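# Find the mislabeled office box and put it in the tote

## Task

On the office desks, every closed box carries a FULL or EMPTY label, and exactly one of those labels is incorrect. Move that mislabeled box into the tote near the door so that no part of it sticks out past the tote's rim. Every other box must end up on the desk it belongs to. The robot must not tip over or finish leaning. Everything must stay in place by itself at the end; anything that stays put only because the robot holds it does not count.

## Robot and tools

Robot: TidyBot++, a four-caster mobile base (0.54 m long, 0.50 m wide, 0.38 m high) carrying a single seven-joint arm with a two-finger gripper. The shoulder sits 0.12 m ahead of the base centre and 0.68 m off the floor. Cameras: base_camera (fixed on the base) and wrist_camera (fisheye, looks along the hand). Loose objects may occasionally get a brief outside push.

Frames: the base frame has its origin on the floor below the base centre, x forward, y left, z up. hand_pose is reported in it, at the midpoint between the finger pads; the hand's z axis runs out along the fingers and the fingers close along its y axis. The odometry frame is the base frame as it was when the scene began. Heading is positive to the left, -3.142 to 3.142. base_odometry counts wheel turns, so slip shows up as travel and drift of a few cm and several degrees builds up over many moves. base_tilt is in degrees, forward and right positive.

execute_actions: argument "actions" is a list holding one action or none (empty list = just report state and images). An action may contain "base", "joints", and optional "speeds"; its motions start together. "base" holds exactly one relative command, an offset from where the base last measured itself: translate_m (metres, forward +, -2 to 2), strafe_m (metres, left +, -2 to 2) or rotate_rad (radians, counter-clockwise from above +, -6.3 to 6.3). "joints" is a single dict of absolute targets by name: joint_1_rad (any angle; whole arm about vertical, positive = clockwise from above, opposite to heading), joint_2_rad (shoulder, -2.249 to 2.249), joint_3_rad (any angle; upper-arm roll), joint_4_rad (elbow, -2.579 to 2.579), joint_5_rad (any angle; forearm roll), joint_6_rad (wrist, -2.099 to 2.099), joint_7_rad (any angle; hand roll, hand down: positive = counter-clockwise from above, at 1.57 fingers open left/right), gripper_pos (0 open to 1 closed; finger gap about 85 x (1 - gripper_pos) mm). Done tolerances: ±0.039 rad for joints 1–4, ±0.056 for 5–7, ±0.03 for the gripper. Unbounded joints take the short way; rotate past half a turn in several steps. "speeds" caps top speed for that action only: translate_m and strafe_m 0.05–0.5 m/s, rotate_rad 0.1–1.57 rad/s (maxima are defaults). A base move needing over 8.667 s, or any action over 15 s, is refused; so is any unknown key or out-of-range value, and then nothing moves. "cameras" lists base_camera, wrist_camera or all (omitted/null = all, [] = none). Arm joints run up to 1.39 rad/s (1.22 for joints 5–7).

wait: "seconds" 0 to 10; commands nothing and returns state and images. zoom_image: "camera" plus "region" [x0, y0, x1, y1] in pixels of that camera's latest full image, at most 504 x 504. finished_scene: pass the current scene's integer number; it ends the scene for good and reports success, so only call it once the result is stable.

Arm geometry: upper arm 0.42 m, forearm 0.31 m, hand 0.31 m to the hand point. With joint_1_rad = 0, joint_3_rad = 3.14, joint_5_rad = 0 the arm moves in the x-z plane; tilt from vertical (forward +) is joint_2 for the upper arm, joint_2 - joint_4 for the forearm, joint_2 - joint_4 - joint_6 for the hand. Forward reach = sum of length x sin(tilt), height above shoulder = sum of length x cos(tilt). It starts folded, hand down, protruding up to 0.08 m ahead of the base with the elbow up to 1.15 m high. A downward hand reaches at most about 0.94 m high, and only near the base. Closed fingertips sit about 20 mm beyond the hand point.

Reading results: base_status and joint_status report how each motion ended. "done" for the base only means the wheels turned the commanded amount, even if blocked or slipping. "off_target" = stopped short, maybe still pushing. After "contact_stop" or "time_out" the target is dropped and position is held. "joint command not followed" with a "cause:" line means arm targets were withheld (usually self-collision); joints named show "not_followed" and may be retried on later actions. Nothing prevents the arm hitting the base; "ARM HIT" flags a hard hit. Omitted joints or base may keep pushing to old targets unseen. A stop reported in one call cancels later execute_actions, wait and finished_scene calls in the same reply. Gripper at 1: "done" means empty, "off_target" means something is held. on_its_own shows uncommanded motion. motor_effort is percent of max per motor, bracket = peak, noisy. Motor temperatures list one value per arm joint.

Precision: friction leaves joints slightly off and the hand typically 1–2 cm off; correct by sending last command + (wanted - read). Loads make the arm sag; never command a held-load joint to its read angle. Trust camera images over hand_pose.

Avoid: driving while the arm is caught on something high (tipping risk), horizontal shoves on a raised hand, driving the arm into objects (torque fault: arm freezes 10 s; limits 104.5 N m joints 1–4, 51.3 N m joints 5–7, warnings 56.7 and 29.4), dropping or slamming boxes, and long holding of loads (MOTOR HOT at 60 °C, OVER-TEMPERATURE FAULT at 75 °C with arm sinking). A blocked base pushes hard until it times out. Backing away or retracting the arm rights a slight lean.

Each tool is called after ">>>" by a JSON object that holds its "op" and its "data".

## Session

>>> {"op": "execute_actions", "data": {"actions": []}}

Scene clock: 0.00 s.
Motor temperatures (°C, as the motors report them): [35 34 29 35 38 45 46]
base_odometry: x=+0.000 y=+0.000 heading=+0.000 (m, m, rad; odometry frame)
base_tilt: forward=+0.2 right=-0.2 (deg)
base_status: not commanded
joint_positions: joint_1_rad=-0.026 joint_2_rad=-0.329 joint_3_rad=+3.104 joint_4_rad=-2.538 joint_5_rad=+0.026 joint_6_rad=-0.859 joint_7_rad=+1.532 gripper_pos=+0.000
joint_status: not commanded
motor_effort: joint_1_rad=+1 joint_2_rad=-5 joint_3_rad=+0 joint_4_rad=+19 joint_5_rad=+1 joint_6_rad=+3 joint_7_rad=+0 (%)
hand_pose: x=+0.2582 y=+0.0026 z=+0.5822 quat_wxyz=(+0.014, +0.999, +0.020, +0.038) (m; base frame)
pictures: base_camera, wrist_camera
camera_calibration (this result's frames):
wrist_camera: T_world_to_cam=[[-0.0120171, -0.996707, 0.0801947, -0.0461627], [-0.992301, 0.0020003, -0.123834, 0.396884], [0.123266, -0.0810654, -0.989057, 0.673853], [0, 0, 0, 1]] pos_world=[0.31021, 0.00782158, 0.719329]
Images, in order (width x height): base_camera 644x364, wrist_camera 644x476.

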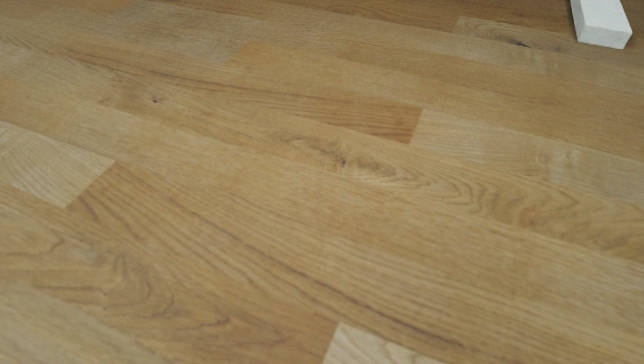

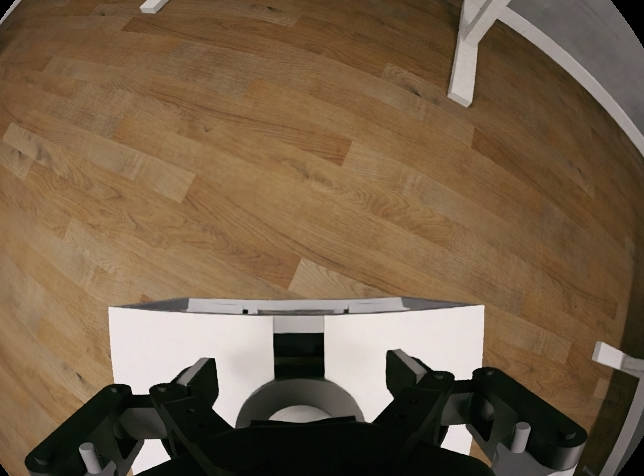

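>>> {"op": "execute_actions", "data": {"actions": [{"base":{"rotate_rad":-0.33},"joints":{"joint_1_rad":0,"joint_2_rad":-0.3,"joint_3_rad":3.14,"joint_5_rad":0,"joint_4_rad":-1.3,"joint_6_rad":-1.0,"joint_7_rad":1.57}}]}}

>>> {"op": "execute_actions", "data": {"actions": [{"joints":{"joint_1_rad":2.0}}], "cameras": ["wrist_camera"]}}

>>> {"op": "execute_actions", "data": {"actions": [{"joints":{"joint_1_rad":4.2}}], "cameras": ["wrist_camera"]}}

Scene clock: 10.30 s.
Motor temperatures (°C, as the motors report them): [35 33 29 35 38 45 46]
base_odometry: x=+0.000 y=+0.000 heading=-0.329 (m, m, rad; odometry frame)
base_tilt: forward=+0.2 right=-0.2 (deg)
base_status: done
joint_positions: joint_1_rad=-0.018 joint_2_rad=-0.318 joint_3_rad=+3.126 joint_4_rad=-1.311 joint_5_rad=+0.026 joint_6_rad=-0.979 joint_7_rad=+1.547 gripper_pos=+0.000
joint_status: all done
motor_effort: joint_1_rad=+0(0) joint_2_rad=-9(12) joint_3_rad=+0(1) joint_4_rad=+19(21) joint_5_rad=+1(2) joint_6_rad=+8(8) joint_7_rad=+0(0) (%)
hand_pose: x=+0.5370 y=+0.0103 z=+1.1316 quat_wxyz=(-0.001, +0.834, +0.005, +0.552) (m; base frame)
pictures: base_camera, wrist_camera
camera_calibration (this result's frames):
wrist_camera: T_world_to_cam=[[-0.0587958, -0.998124, -0.0170716, 0.0560585], [-0.345316, 0.0363808, -0.937781, 1.31484], [0.936643, -0.0492425, -0.346808, 0.0196753], [0, 0, 0, 1]] pos_world=[0.438902, 0.00908735, 1.24081]
Images, in order (width x height): base_camera 644x364, wrist_camera 644x476.

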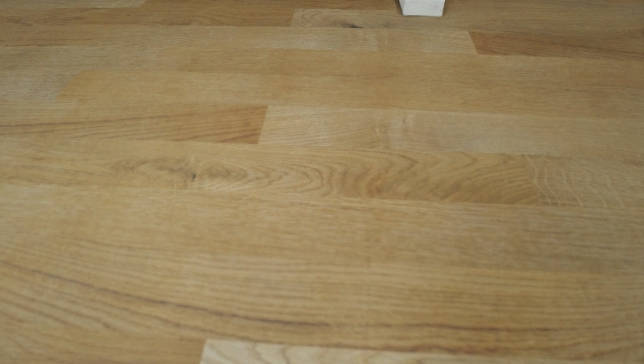

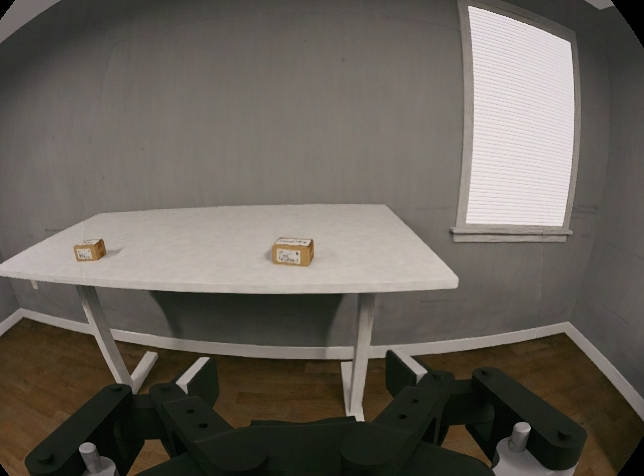

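Scene clock: 13.40 s.
Motor temperatures (°C, as the motors report them): [35 33 29 35 38 45 46]
base_odometry: x=+0.000 y=+0.000 heading=-0.329 (m, m, rad; odometry frame)
base_tilt: forward=+0.2 right=-0.2 (deg)
base_status: not commanded
joint_positions: joint_1_rad=+1.986 joint_2_rad=-0.312 joint_3_rad=+3.132 joint_4_rad=-1.311 joint_5_rad=+0.025 joint_6_rad=-0.979 joint_7_rad=+1.547 gripper_pos=+0.000
joint_status: all done
motor_effort: joint_1_rad=+0(1) joint_2_rad=-9(10) joint_3_rad=+0(1) joint_4_rad=+19(19) joint_5_rad=+1(1) joint_6_rad=+8(7) joint_7_rad=+0(0) (%)
hand_pose: x=-0.0504 y=-0.3853 z=+1.1290 quat_wxyz=(+0.463, +0.452, -0.703, +0.296) (m; base frame)
pictures: wrist_camera
camera_calibration (this result's frames):
wrist_camera: T_world_to_cam=[[-0.879263, 0.47595, -0.0191975, 0.155625], [0.183781, 0.301781, -0.935496, 1.25033], [-0.439456, -0.826075, -0.352815, 0.187523], [0, 0, 0, 1]] pos_world=[-0.0105436, -0.296487, 1.23883]
Images, in order (width x height): wrist_camera 644x476.

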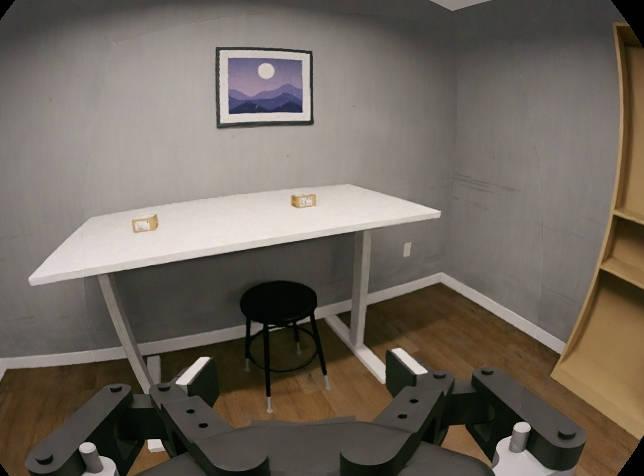

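Scene clock: 16.67 s.
Motor temperatures (°C, as the motors report them): [35 33 29 35 38 45 46]
base_odometry: x=+0.000 y=+0.000 heading=-0.329 (m, m, rad; odometry frame)
base_tilt: forward=+0.1 right=-0.2 (deg)
base_status: not commanded
joint_positions: joint_1_rad=+4.186 joint_2_rad=-0.312 joint_3_rad=+3.132 joint_4_rad=-1.311 joint_5_rad=+0.025 joint_6_rad=-0.979 joint_7_rad=+1.547 gripper_pos=+0.000
joint_status: all done
motor_effort: joint_1_rad=+1(1) joint_2_rad=-9(11) joint_3_rad=+0(1) joint_4_rad=+20(19) joint_5_rad=+1(1) joint_6_rad=+8(8) joint_7_rad=+0(0) (%)
hand_pose: x=-0.0927 y=+0.3639 z=+1.1289 quat_wxyz=(+0.474, -0.421, -0.722, -0.278) (m; base frame)
pictures: wrist_camera
camera_calibration (this result's frames):
wrist_camera: T_world_to_cam=[[0.902379, 0.430511, -0.0192938, -0.0563234], [0.135711, -0.326383, -0.935445, 1.25602], [-0.409016, 0.841507, -0.352946, 0.183987], [0, 0, 0, 1]] pos_world=[-0.0443769, 0.279364, 1.23878]
Images, in order (width x height): wrist_camera 644x476.

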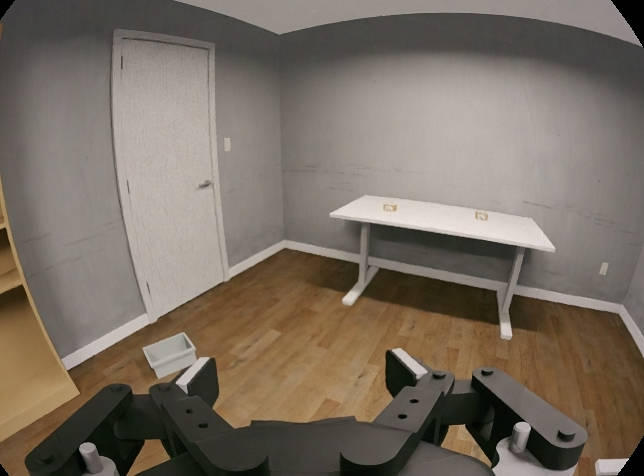

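>>> {"op": "execute_actions", "data": {"actions": [{"base":{"strafe_m":0.48},"joints":{"joint_1_rad":0.26,"joint_2_rad":0.2,"joint_4_rad":-1.03,"joint_5_rad":0.97,"joint_6_rad":-1.71,"joint_7_rad":0.17}}], "cameras": []}}

>>> {"op": "execute_actions", "data": {"actions": [{"base":{"translate_m":0.65}}]}}

Scene clock: 26.57 s.
Motor temperatures (°C, as the motors report them): [35 33 29 35 38 45 46]
base_odometry: x=+0.156 y=+0.454 heading=-0.330 (m, m, rad; odometry frame)
base_tilt: forward=+0.2 right=-0.2 (deg)
base_status: done
joint_positions: joint_1_rad=+6.532 joint_2_rad=+0.184 joint_3_rad=+3.133 joint_4_rad=-1.047 joint_5_rad=+0.946 joint_6_rad=-1.690 joint_7_rad=+0.192 gripper_pos=+0.000
joint_status: all done
motor_effort: joint_1_rad=+0(2) joint_2_rad=-26(28) joint_3_rad=+0(2) joint_4_rad=+16(20) joint_5_rad=+7(8) joint_6_rad=+3(8) joint_7_rad=+0(1) (%)
hand_pose: x=+0.4466 y=-0.3376 z=+1.0167 quat_wxyz=(-0.320, -0.535, +0.712, -0.321) (m; base frame)
pictures: none
No camera images: the call's "cameras" was empty. Leave "cameras" out to get every camera's image.

Scene clock: 29.23 s.
Motor temperatures (°C, as the motors report them): [35 33 29 35 38 45 46]
base_odometry: x=+0.771 y=+0.244 heading=-0.329 (m, m, rad; odometry frame)
base_tilt: forward=+0.2 right=-0.2 (deg)
base_status: done
joint_positions: joint_1_rad=+6.533 joint_2_rad=+0.198 joint_3_rad=+3.133 joint_4_rad=-1.045 joint_5_rad=+0.948 joint_6_rad=-1.693 joint_7_rad=+0.192 gripper_pos=+0.000
joint_status: not commanded
motor_effort: joint_1_rad=+0(1) joint_2_rad=-28(29) joint_3_rad=+0(1) joint_4_rad=+17(17) joint_5_rad=+7(9) joint_6_rad=+2(3) joint_7_rad=+0(0) (%)
hand_pose: x=+0.4502 y=-0.3394 z=+1.0120 quat_wxyz=(-0.325, -0.536, +0.712, -0.316) (m; base frame)
pictures: base_camera, wrist_camera
camera_calibration (this result's frames):
wrist_camera: T_world_to_cam=[[-0.950198, 0.292891, -0.106483, 0.629754], [0.249061, 0.508293, -0.824383, 0.963235], [-0.18733, -0.809847, -0.555927, 0.501761], [0, 0, 0, 1]] pos_world=[0.452481, -0.267705, 1.14007]
Images, in order (width x height): base_camera 644x364, wrist_camera 644x476.

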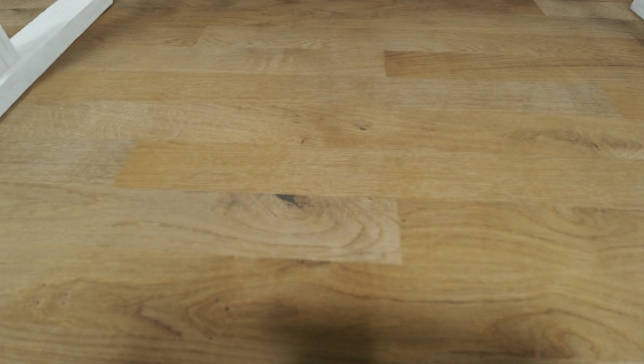

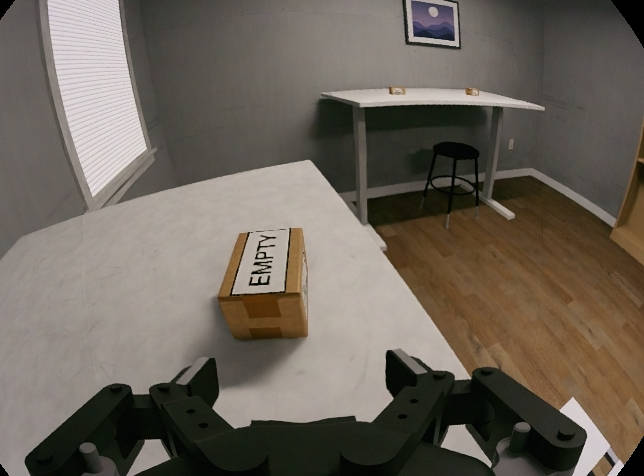

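>>> {"op": "execute_actions", "data": {"actions": [{"base":{"translate_m":0.02},"joints":{"joint_4_rad":-1.145}}], "cameras": ["wrist_camera"]}}

Scene clock: 37.30 s.
Motor temperatures (°C, as the motors report them): [35 33 29 35 38 45 46]
base_odometry: x=+0.790 y=+0.238 heading=-0.329 (m, m, rad; odometry frame)
base_tilt: forward=+0.2 right=-0.2 (deg)
base_status: done
joint_positions: joint_1_rad=+6.533 joint_2_rad=+0.201 joint_3_rad=+3.133 joint_4_rad=-1.137 joint_5_rad=+0.948 joint_6_rad=-1.693 joint_7_rad=+0.192 gripper_pos=+0.000
joint_status: all done
motor_effort: joint_1_rad=+0(1) joint_2_rad=-27(29) joint_3_rad=+0(1) joint_4_rad=+17(17) joint_5_rad=+7(7) joint_6_rad=+1(2) joint_7_rad=+0(0) (%)
hand_pose: x=+0.4420 y=-0.3374 z=+0.9821 quat_wxyz=(-0.351, -0.554, +0.700, -0.283) (m; base frame)
pictures: wrist_camera
camera_calibration (this result's frames):
wrist_camera: T_world_to_cam=[[-0.955526, 0.294636, -0.0125962, 0.52898], [0.173433, 0.526883, -0.832055, 0.986918], [-0.238517, -0.797235, -0.55455, 0.510714], [0, 0, 0, 1]] pos_world=[0.456104, -0.268688, 1.11105]
Images, in order (width x height): wrist_camera 644x476.

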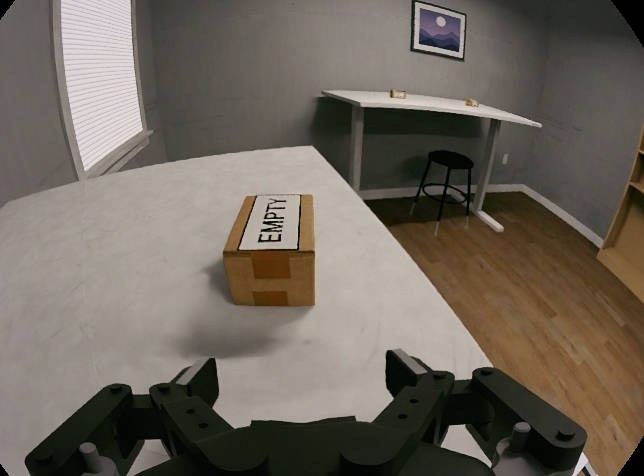

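>>> {"op": "execute_actions", "data": {"actions": [{"base":{"strafe_m":-0.11},"speeds":{"strafe_m":0.12}}], "cameras": ["wrist_camera"]}}

>>> {"op": "execute_actions", "data": {"actions": [{"joints":{"gripper_pos":1}}], "cameras": []}}

>>> {"op": "execute_actions", "data": {"actions": [{"joints":{"joint_4_rad":-1.05}}], "cameras": ["wrist_camera"]}}

Scene clock: 45.57 s.
Motor temperatures (°C, as the motors report them): [35 33 29 35 38 45 46]
base_odometry: x=+0.755 y=+0.133 heading=-0.328 (m, m, rad; odometry frame)
base_tilt: forward=+0.2 right=-0.2 (deg)
base_status: done
joint_positions: joint_1_rad=+6.536 joint_2_rad=+0.201 joint_3_rad=+3.134 joint_4_rad=-1.137 joint_5_rad=+0.948 joint_6_rad=-1.694 joint_7_rad=+0.192 gripper_pos=+0.000
joint_status: not commanded
motor_effort: joint_1_rad=+0(3) joint_2_rad=-27(28) joint_3_rad=+0(2) joint_4_rad=+17(17) joint_5_rad=+8(9) joint_6_rad=+2(2) joint_7_rad=+0(0) (%)
hand_pose: x=+0.4406 y=-0.3385 z=+0.9822 quat_wxyz=(-0.352, -0.552, +0.701, -0.282) (m; base frame)
pictures: wrist_camera
camera_calibration (this result's frames):
wrist_camera: T_world_to_cam=[[-0.954338, 0.298473, -0.0123496, 0.528541], [0.175321, 0.526143, -0.832128, 0.98674], [-0.24187, -0.796296, -0.554447, 0.511235], [0, 0, 0, 1]] pos_world=[0.455062, -0.269826, 1.11107]
Images, in order (width x height): wrist_camera 644x476.

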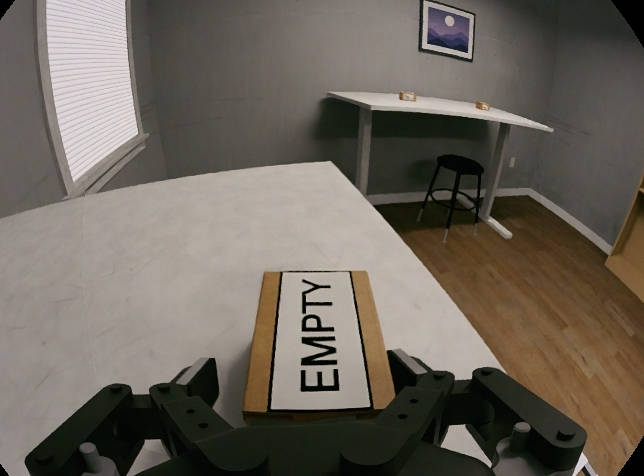

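Scene clock: 46.67 s.
Motor temperatures (°C, as the motors report them): [35 33 29 35 38 45 46]
base_odometry: x=+0.755 y=+0.133 heading=-0.328 (m, m, rad; odometry frame)
base_tilt: forward=+0.2 right=-0.2 (deg)
base_status: not commanded
joint_positions: joint_1_rad=+6.536 joint_2_rad=+0.200 joint_3_rad=+3.134 joint_4_rad=-1.137 joint_5_rad=+0.950 joint_6_rad=-1.697 joint_7_rad=+0.192 gripper_pos=+0.348
joint_status: gripper_pos off_target (ended at +0.348, target +1.000)
motor_effort: joint_1_rad=+1(2) joint_2_rad=-26(28) joint_3_rad=+1(2) joint_4_rad=+16(18) joint_5_rad=+7(9) joint_6_rad=+2(2) joint_7_rad=+0(0) (%)
hand_pose: x=+0.4394 y=-0.3385 z=+0.9826 quat_wxyz=(-0.353, -0.552, +0.701, -0.282) (m; base frame)
pictures: none
No camera images: the call's "cameras" was empty. Leave "cameras" out to get every camera's image.

Scene clock: 47.57 s.
Motor temperatures (°C, as the motors report them): [35 33 29 35 38 45 46]
base_odometry: x=+0.755 y=+0.133 heading=-0.328 (m, m, rad; odometry frame)
base_tilt: forward=+0.2 right=-0.1 (deg)
base_status: not commanded
joint_positions: joint_1_rad=+6.536 joint_2_rad=+0.208 joint_3_rad=+3.134 joint_4_rad=-1.071 joint_5_rad=+0.950 joint_6_rad=-1.697 joint_7_rad=+0.192 gripper_pos=+0.348
joint_status: all done
motor_effort: joint_1_rad=+0(0) joint_2_rad=-29(31) joint_3_rad=+1(1) joint_4_rad=+18(19) joint_5_rad=+10(10) joint_6_rad=+3(3) joint_7_rad=+0(0) (%)
hand_pose: x=+0.4481 y=-0.3407 z=+1.0001 quat_wxyz=(-0.337, -0.541, +0.709, -0.302) (m; base frame)
pictures: wrist_camera
camera_calibration (this result's frames):
wrist_camera: T_world_to_cam=[[-0.951195, 0.300813, -0.0688441, 0.592447], [0.222275, 0.513116, -0.829039, 0.972972], [-0.214061, -0.80388, -0.554937, 0.506704], [0, 0, 0, 1]] pos_world=[0.455731, -0.270135, 1.12861]
Images, in order (width x height): wrist_camera 644x476.

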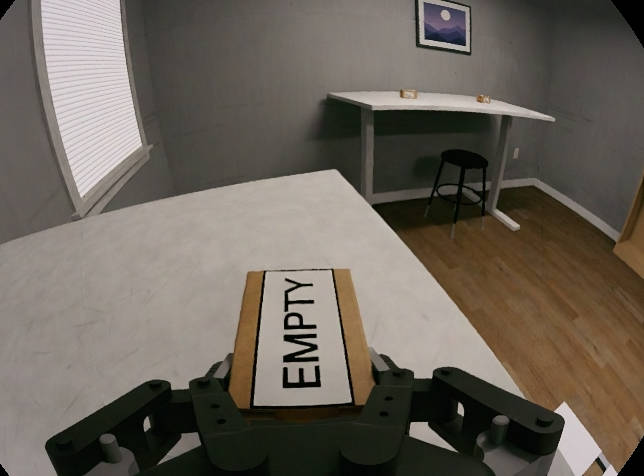

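>>> {"op": "execute_actions", "data": {"actions": [{"base":{"translate_m":-0.5},"joints":{"joint_4_rad":-0.98}}], "cameras": []}}

>>> {"op": "execute_actions", "data": {"actions": [{"base":{"rotate_rad":2.76},"joints":{"joint_1_rad":0,"joint_5_rad":0,"joint_7_rad":1.57}}], "cameras": []}}

>>> {"op": "execute_actions", "data": {"actions": [{"base":{"translate_m":0.85},"joints":{"joint_2_rad":0.9,"joint_4_rad":-1.7,"joint_6_rad":-0.54}}]}}

Scene clock: 60.37 s.
Motor temperatures (°C, as the motors report them): [35 33 29 35 38 45 46]
base_odometry: x=+0.282 y=+0.295 heading=-0.328 (m, m, rad; odometry frame)
base_tilt: forward=+0.2 right=-0.1 (deg)
base_status: done
joint_positions: joint_1_rad=+6.537 joint_2_rad=+0.208 joint_3_rad=+3.134 joint_4_rad=-1.001 joint_5_rad=+0.950 joint_6_rad=-1.700 joint_7_rad=+0.192 gripper_pos=+0.348
joint_status: all done
motor_effort: joint_1_rad=+0(1) joint_2_rad=-29(34) joint_3_rad=+1(2) joint_4_rad=+18(19) joint_5_rad=+10(10) joint_6_rad=+4(4) joint_7_rad=+0(0) (%)
hand_pose: x=+0.4526 y=-0.3421 z=+1.0219 quat_wxyz=(-0.319, -0.527, +0.718, -0.325) (m; base frame)
pictures: none
No camera images: the call's "cameras" was empty. Leave "cameras" out to get every camera's image.

Scene clock: 63.47 s.
Motor temperatures (°C, as the motors report them): [35 34 29 35 38 45 46]
base_odometry: x=+0.282 y=+0.295 heading=+2.432 (m, m, rad; odometry frame)
base_tilt: forward=+0.2 right=-0.2 (deg)
base_status: done
joint_positions: joint_1_rad=+6.279 joint_2_rad=+0.233 joint_3_rad=+3.137 joint_4_rad=-1.000 joint_5_rad=+0.002 joint_6_rad=-1.700 joint_7_rad=+1.564 gripper_pos=+0.348
joint_status: all done
motor_effort: joint_1_rad=+0(4) joint_2_rad=-32(39) joint_3_rad=-1(3) joint_4_rad=+19(19) joint_5_rad=+0(9) joint_6_rad=+2(4) joint_7_rad=+0(1) (%)
hand_pose: x=+0.5771 y=+0.0043 z=+0.8906 quat_wxyz=(+0.000, -0.995, +0.000, -0.104) (m; base frame)
pictures: none
No camera images: the call's "cameras" was empty. Leave "cameras" out to get every camera's image.

Scene clock: 66.50 s.
Motor temperatures (°C, as the motors report them): [35 34 29 35 38 45 46]
base_odometry: x=-0.364 y=+0.847 heading=+2.433 (m, m, rad; odometry frame)
base_tilt: forward=+0.2 right=-0.2 (deg)
base_status: done
joint_positions: joint_1_rad=+6.279 joint_2_rad=+0.916 joint_3_rad=+3.137 joint_4_rad=-1.694 joint_5_rad=+0.002 joint_6_rad=-0.554 joint_7_rad=+1.564 gripper_pos=+0.348
joint_status: all done
motor_effort: joint_1_rad=+1(1) joint_2_rad=-45(52) joint_3_rad=-1(1) joint_4_rad=+10(19) joint_5_rad=+0(0) joint_6_rad=+0(4) joint_7_rad=+0(0) (%)
hand_pose: x=+0.6053 y=+0.0053 z=+0.3561 quat_wxyz=(+0.001, -1.000, -0.001, +0.011) (m; base frame)
pictures: base_camera, wrist_camera
camera_calibration (this result's frames):
wrist_camera: T_world_to_cam=[[-0.0440339, -0.997643, 0.0526292, 0.00808479], [-0.998734, 0.0426772, -0.0266317, 0.682352], [0.0243228, -0.0537353, -0.998259, 0.470675], [0, 0, 0, 1]] pos_world=[0.670396, 0.00423672, 0.487602]
Images, in order (width x height): base_camera 644x364, wrist_camera 644x476.

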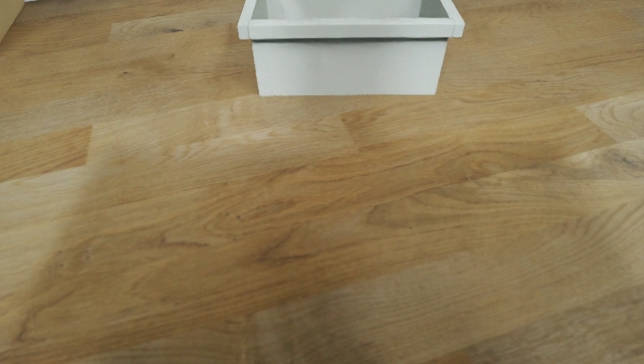

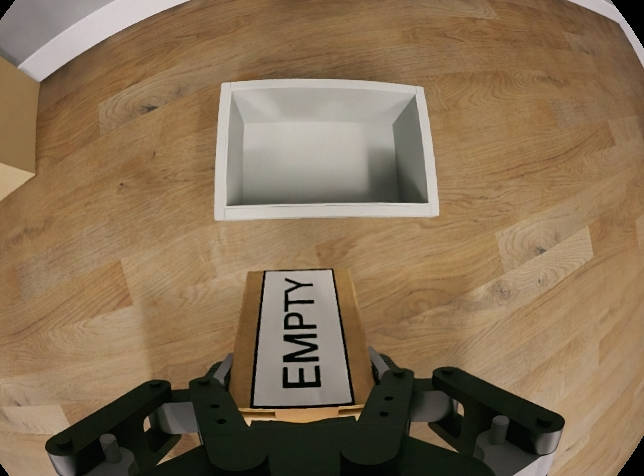

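>>> {"op": "execute_actions", "data": {"actions": [{"base":{"translate_m":0.27},"joints":{"joint_1_rad":0.09,"joint_2_rad":1.34,"joint_4_rad":-1.37,"joint_6_rad":-0.9}}]}}

Scene clock: 78.97 s.
Motor temperatures (°C, as the motors report them): [35 34 29 35 38 45 46]
base_odometry: x=-0.569 y=+1.023 heading=+2.434 (m, m, rad; odometry frame)
base_tilt: forward=+0.2 right=-0.2 (deg)
base_status: done
joint_positions: joint_1_rad=+6.357 joint_2_rad=+1.348 joint_3_rad=+3.137 joint_4_rad=-1.380 joint_5_rad=+0.002 joint_6_rad=-0.871 joint_7_rad=+1.564 gripper_pos=+0.348
joint_status: all done
motor_effort: joint_1_rad=+0(3) joint_2_rad=-47(51) joint_3_rad=-1(2) joint_4_rad=+5(11) joint_5_rad=+1(2) joint_6_rad=-4(5) joint_7_rad=+0(0) (%)
hand_pose: x=+0.5171 y=-0.0263 z=+0.2078 quat_wxyz=(+0.009, -0.973, +0.038, +0.227) (m; base frame)
pictures: base_camera, wrist_camera
camera_calibration (this result's frames):
wrist_camera: T_world_to_cam=[[-0.0951151, -0.9931, 0.068591, 0.00368754], [-0.910281, 0.114658, 0.397796, 0.459683], [-0.402916, -0.0246008, -0.914906, 0.527447], [0, 0, 0, 1]] pos_world=[0.631309, -0.0360686, 0.299451]
Images, in order (width x height): base_camera 644x364, wrist_camera 644x476.

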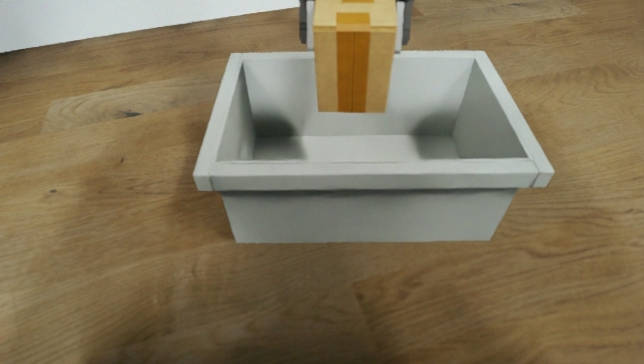

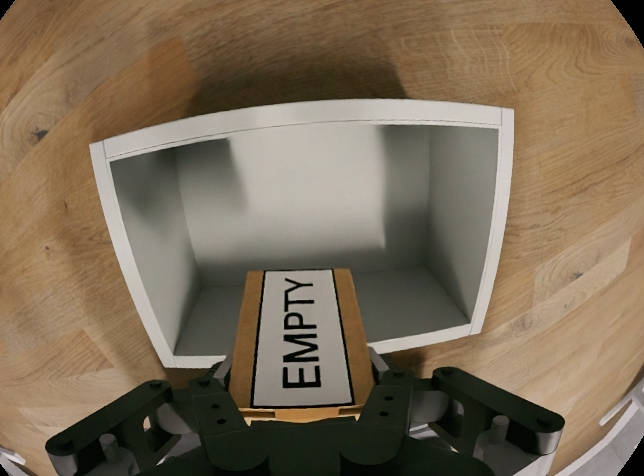

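>>> {"op": "execute_actions", "data": {"actions": [{"joints":{"joint_2_rad":1.64,"joint_4_rad":-1.105,"joint_6_rad":-0.9}}]}}

Scene clock: 83.53 s.
Motor temperatures (°C, as the motors report them): [35 34 29 35 38 45 46]
base_odometry: x=-0.569 y=+1.023 heading=+2.434 (m, m, rad; odometry frame)
base_tilt: forward=+0.2 right=-0.2 (deg)
base_status: not commanded
joint_positions: joint_1_rad=+6.357 joint_2_rad=+1.657 joint_3_rad=+3.137 joint_4_rad=-1.119 joint_5_rad=+0.002 joint_6_rad=-0.874 joint_7_rad=+1.564 gripper_pos=+0.348
joint_status: all done
motor_effort: joint_1_rad=+1(1) joint_2_rad=-46(50) joint_3_rad=-1(1) joint_4_rad=+4(5) joint_5_rad=+1(2) joint_6_rad=-4(6) joint_7_rad=+0(0) (%)
hand_pose: x=+0.4987 y=-0.0248 z=+0.0801 quat_wxyz=(+0.010, -0.967, +0.038, +0.251) (m; base frame)
pictures: base_camera, wrist_camera
camera_calibration (this result's frames):
wrist_camera: T_world_to_cam=[[-0.0928166, -0.993253, 0.0695201, 0.010891], [-0.889425, 0.114094, 0.442612, 0.479501], [-0.447558, -0.0207512, -0.894014, 0.423968], [0, 0, 0, 1]] pos_world=[0.617241, -0.0350926, 0.166043]
Images, in order (width x height): base_camera 644x364, wrist_camera 644x476.

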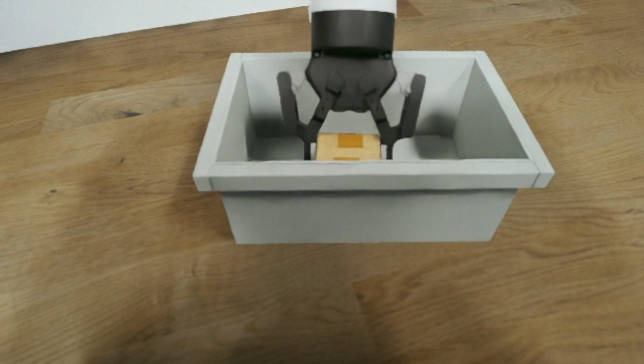

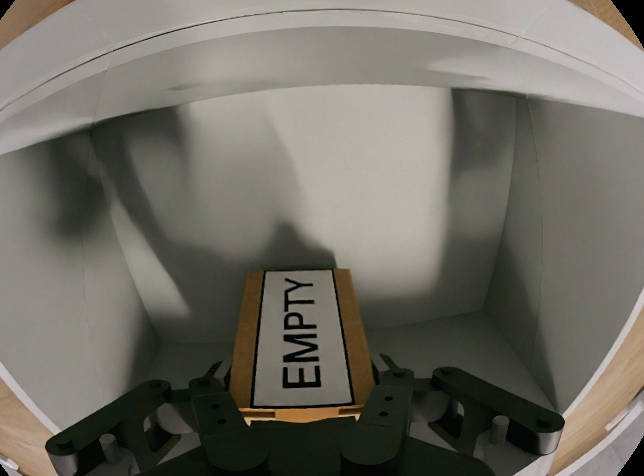

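Essentially on the floor.

>>> {"op": "execute_actions", "data": {"actions": [{"joints":{"gripper_pos":0}}], "cameras": []}}

>>> {"op": "execute_actions", "data": {"actions": [{"joints":{"joint_2_rad":1.3,"joint_4_rad":-1.39}}]}}

Scene clock: 88.67 s.
Motor temperatures (°C, as the motors report them): [35 34 29 35 38 45 46]
base_odometry: x=-0.569 y=+1.023 heading=+2.434 (m, m, rad; odometry frame)
base_tilt: forward=+0.2 right=-0.2 (deg)
base_status: not commanded
joint_positions: joint_1_rad=+6.357 joint_2_rad=+1.651 joint_3_rad=+3.137 joint_4_rad=-1.119 joint_5_rad=+0.002 joint_6_rad=-0.880 joint_7_rad=+1.564 gripper_pos=+0.000
joint_status: all done
motor_effort: joint_1_rad=+0(1) joint_2_rad=-44(48) joint_3_rad=-1(2) joint_4_rad=+4(4) joint_5_rad=+1(0) joint_6_rad=-3(5) joint_7_rad=+0(0) (%)
hand_pose: x=+0.5005 y=-0.0251 z=+0.0832 quat_wxyz=(+0.010, -0.967, +0.038, +0.251) (m; base frame)
pictures: none
No camera images: the call's "cameras" was empty. Leave "cameras" out to get every camera's image.

Scene clock: 90.27 s.
Motor temperatures (°C, as the motors report them): [35 34 29 35 38 45 46]
base_odometry: x=-0.569 y=+1.023 heading=+2.434 (m, m, rad; odometry frame)
base_tilt: forward=+0.2 right=-0.2 (deg)
base_status: not commanded
joint_positions: joint_1_rad=+6.357 joint_2_rad=+1.299 joint_3_rad=+3.137 joint_4_rad=-1.374 joint_5_rad=+0.002 joint_6_rad=-0.880 joint_7_rad=+1.564 gripper_pos=+0.000
joint_status: all done
motor_effort: joint_1_rad=+0(1) joint_2_rad=-45(47) joint_3_rad=-1(1) joint_4_rad=+6(7) joint_5_rad=+1(1) joint_6_rad=-2(3) joint_7_rad=+0(1) (%)
hand_pose: x=+0.5406 y=-0.0281 z=+0.2289 quat_wxyz=(+0.008, -0.978, +0.038, +0.204) (m; base frame)
pictures: base_camera, wrist_camera
camera_calibration (this result's frames):
wrist_camera: T_world_to_cam=[[-0.098431, -0.992846, 0.067593, 0.00465832], [-0.927475, 0.116145, 0.355387, 0.491901], [-0.360696, -0.0277097, -0.932272, 0.537263], [0, 0, 0, 1]] pos_world=[0.650473, -0.0376195, 0.325745]
Images, in order (width x height): base_camera 644x364, wrist_camera 644x476.

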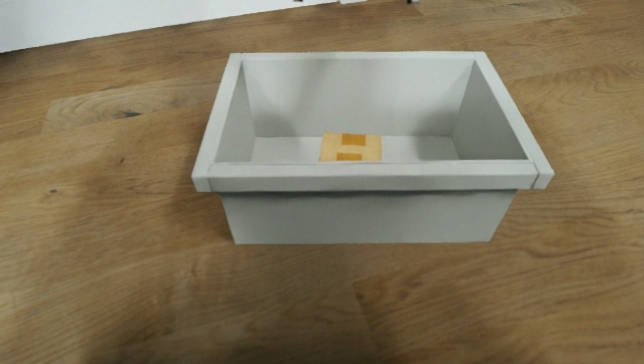

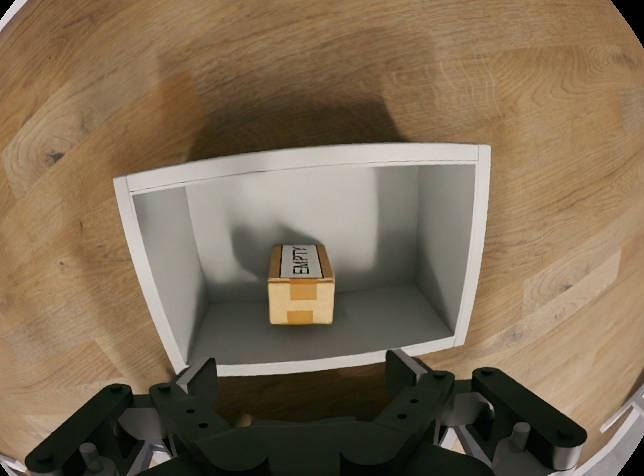

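>>> {"op": "finished_scene", "data": {"scene": 2}}

The scene is finished: the task was done.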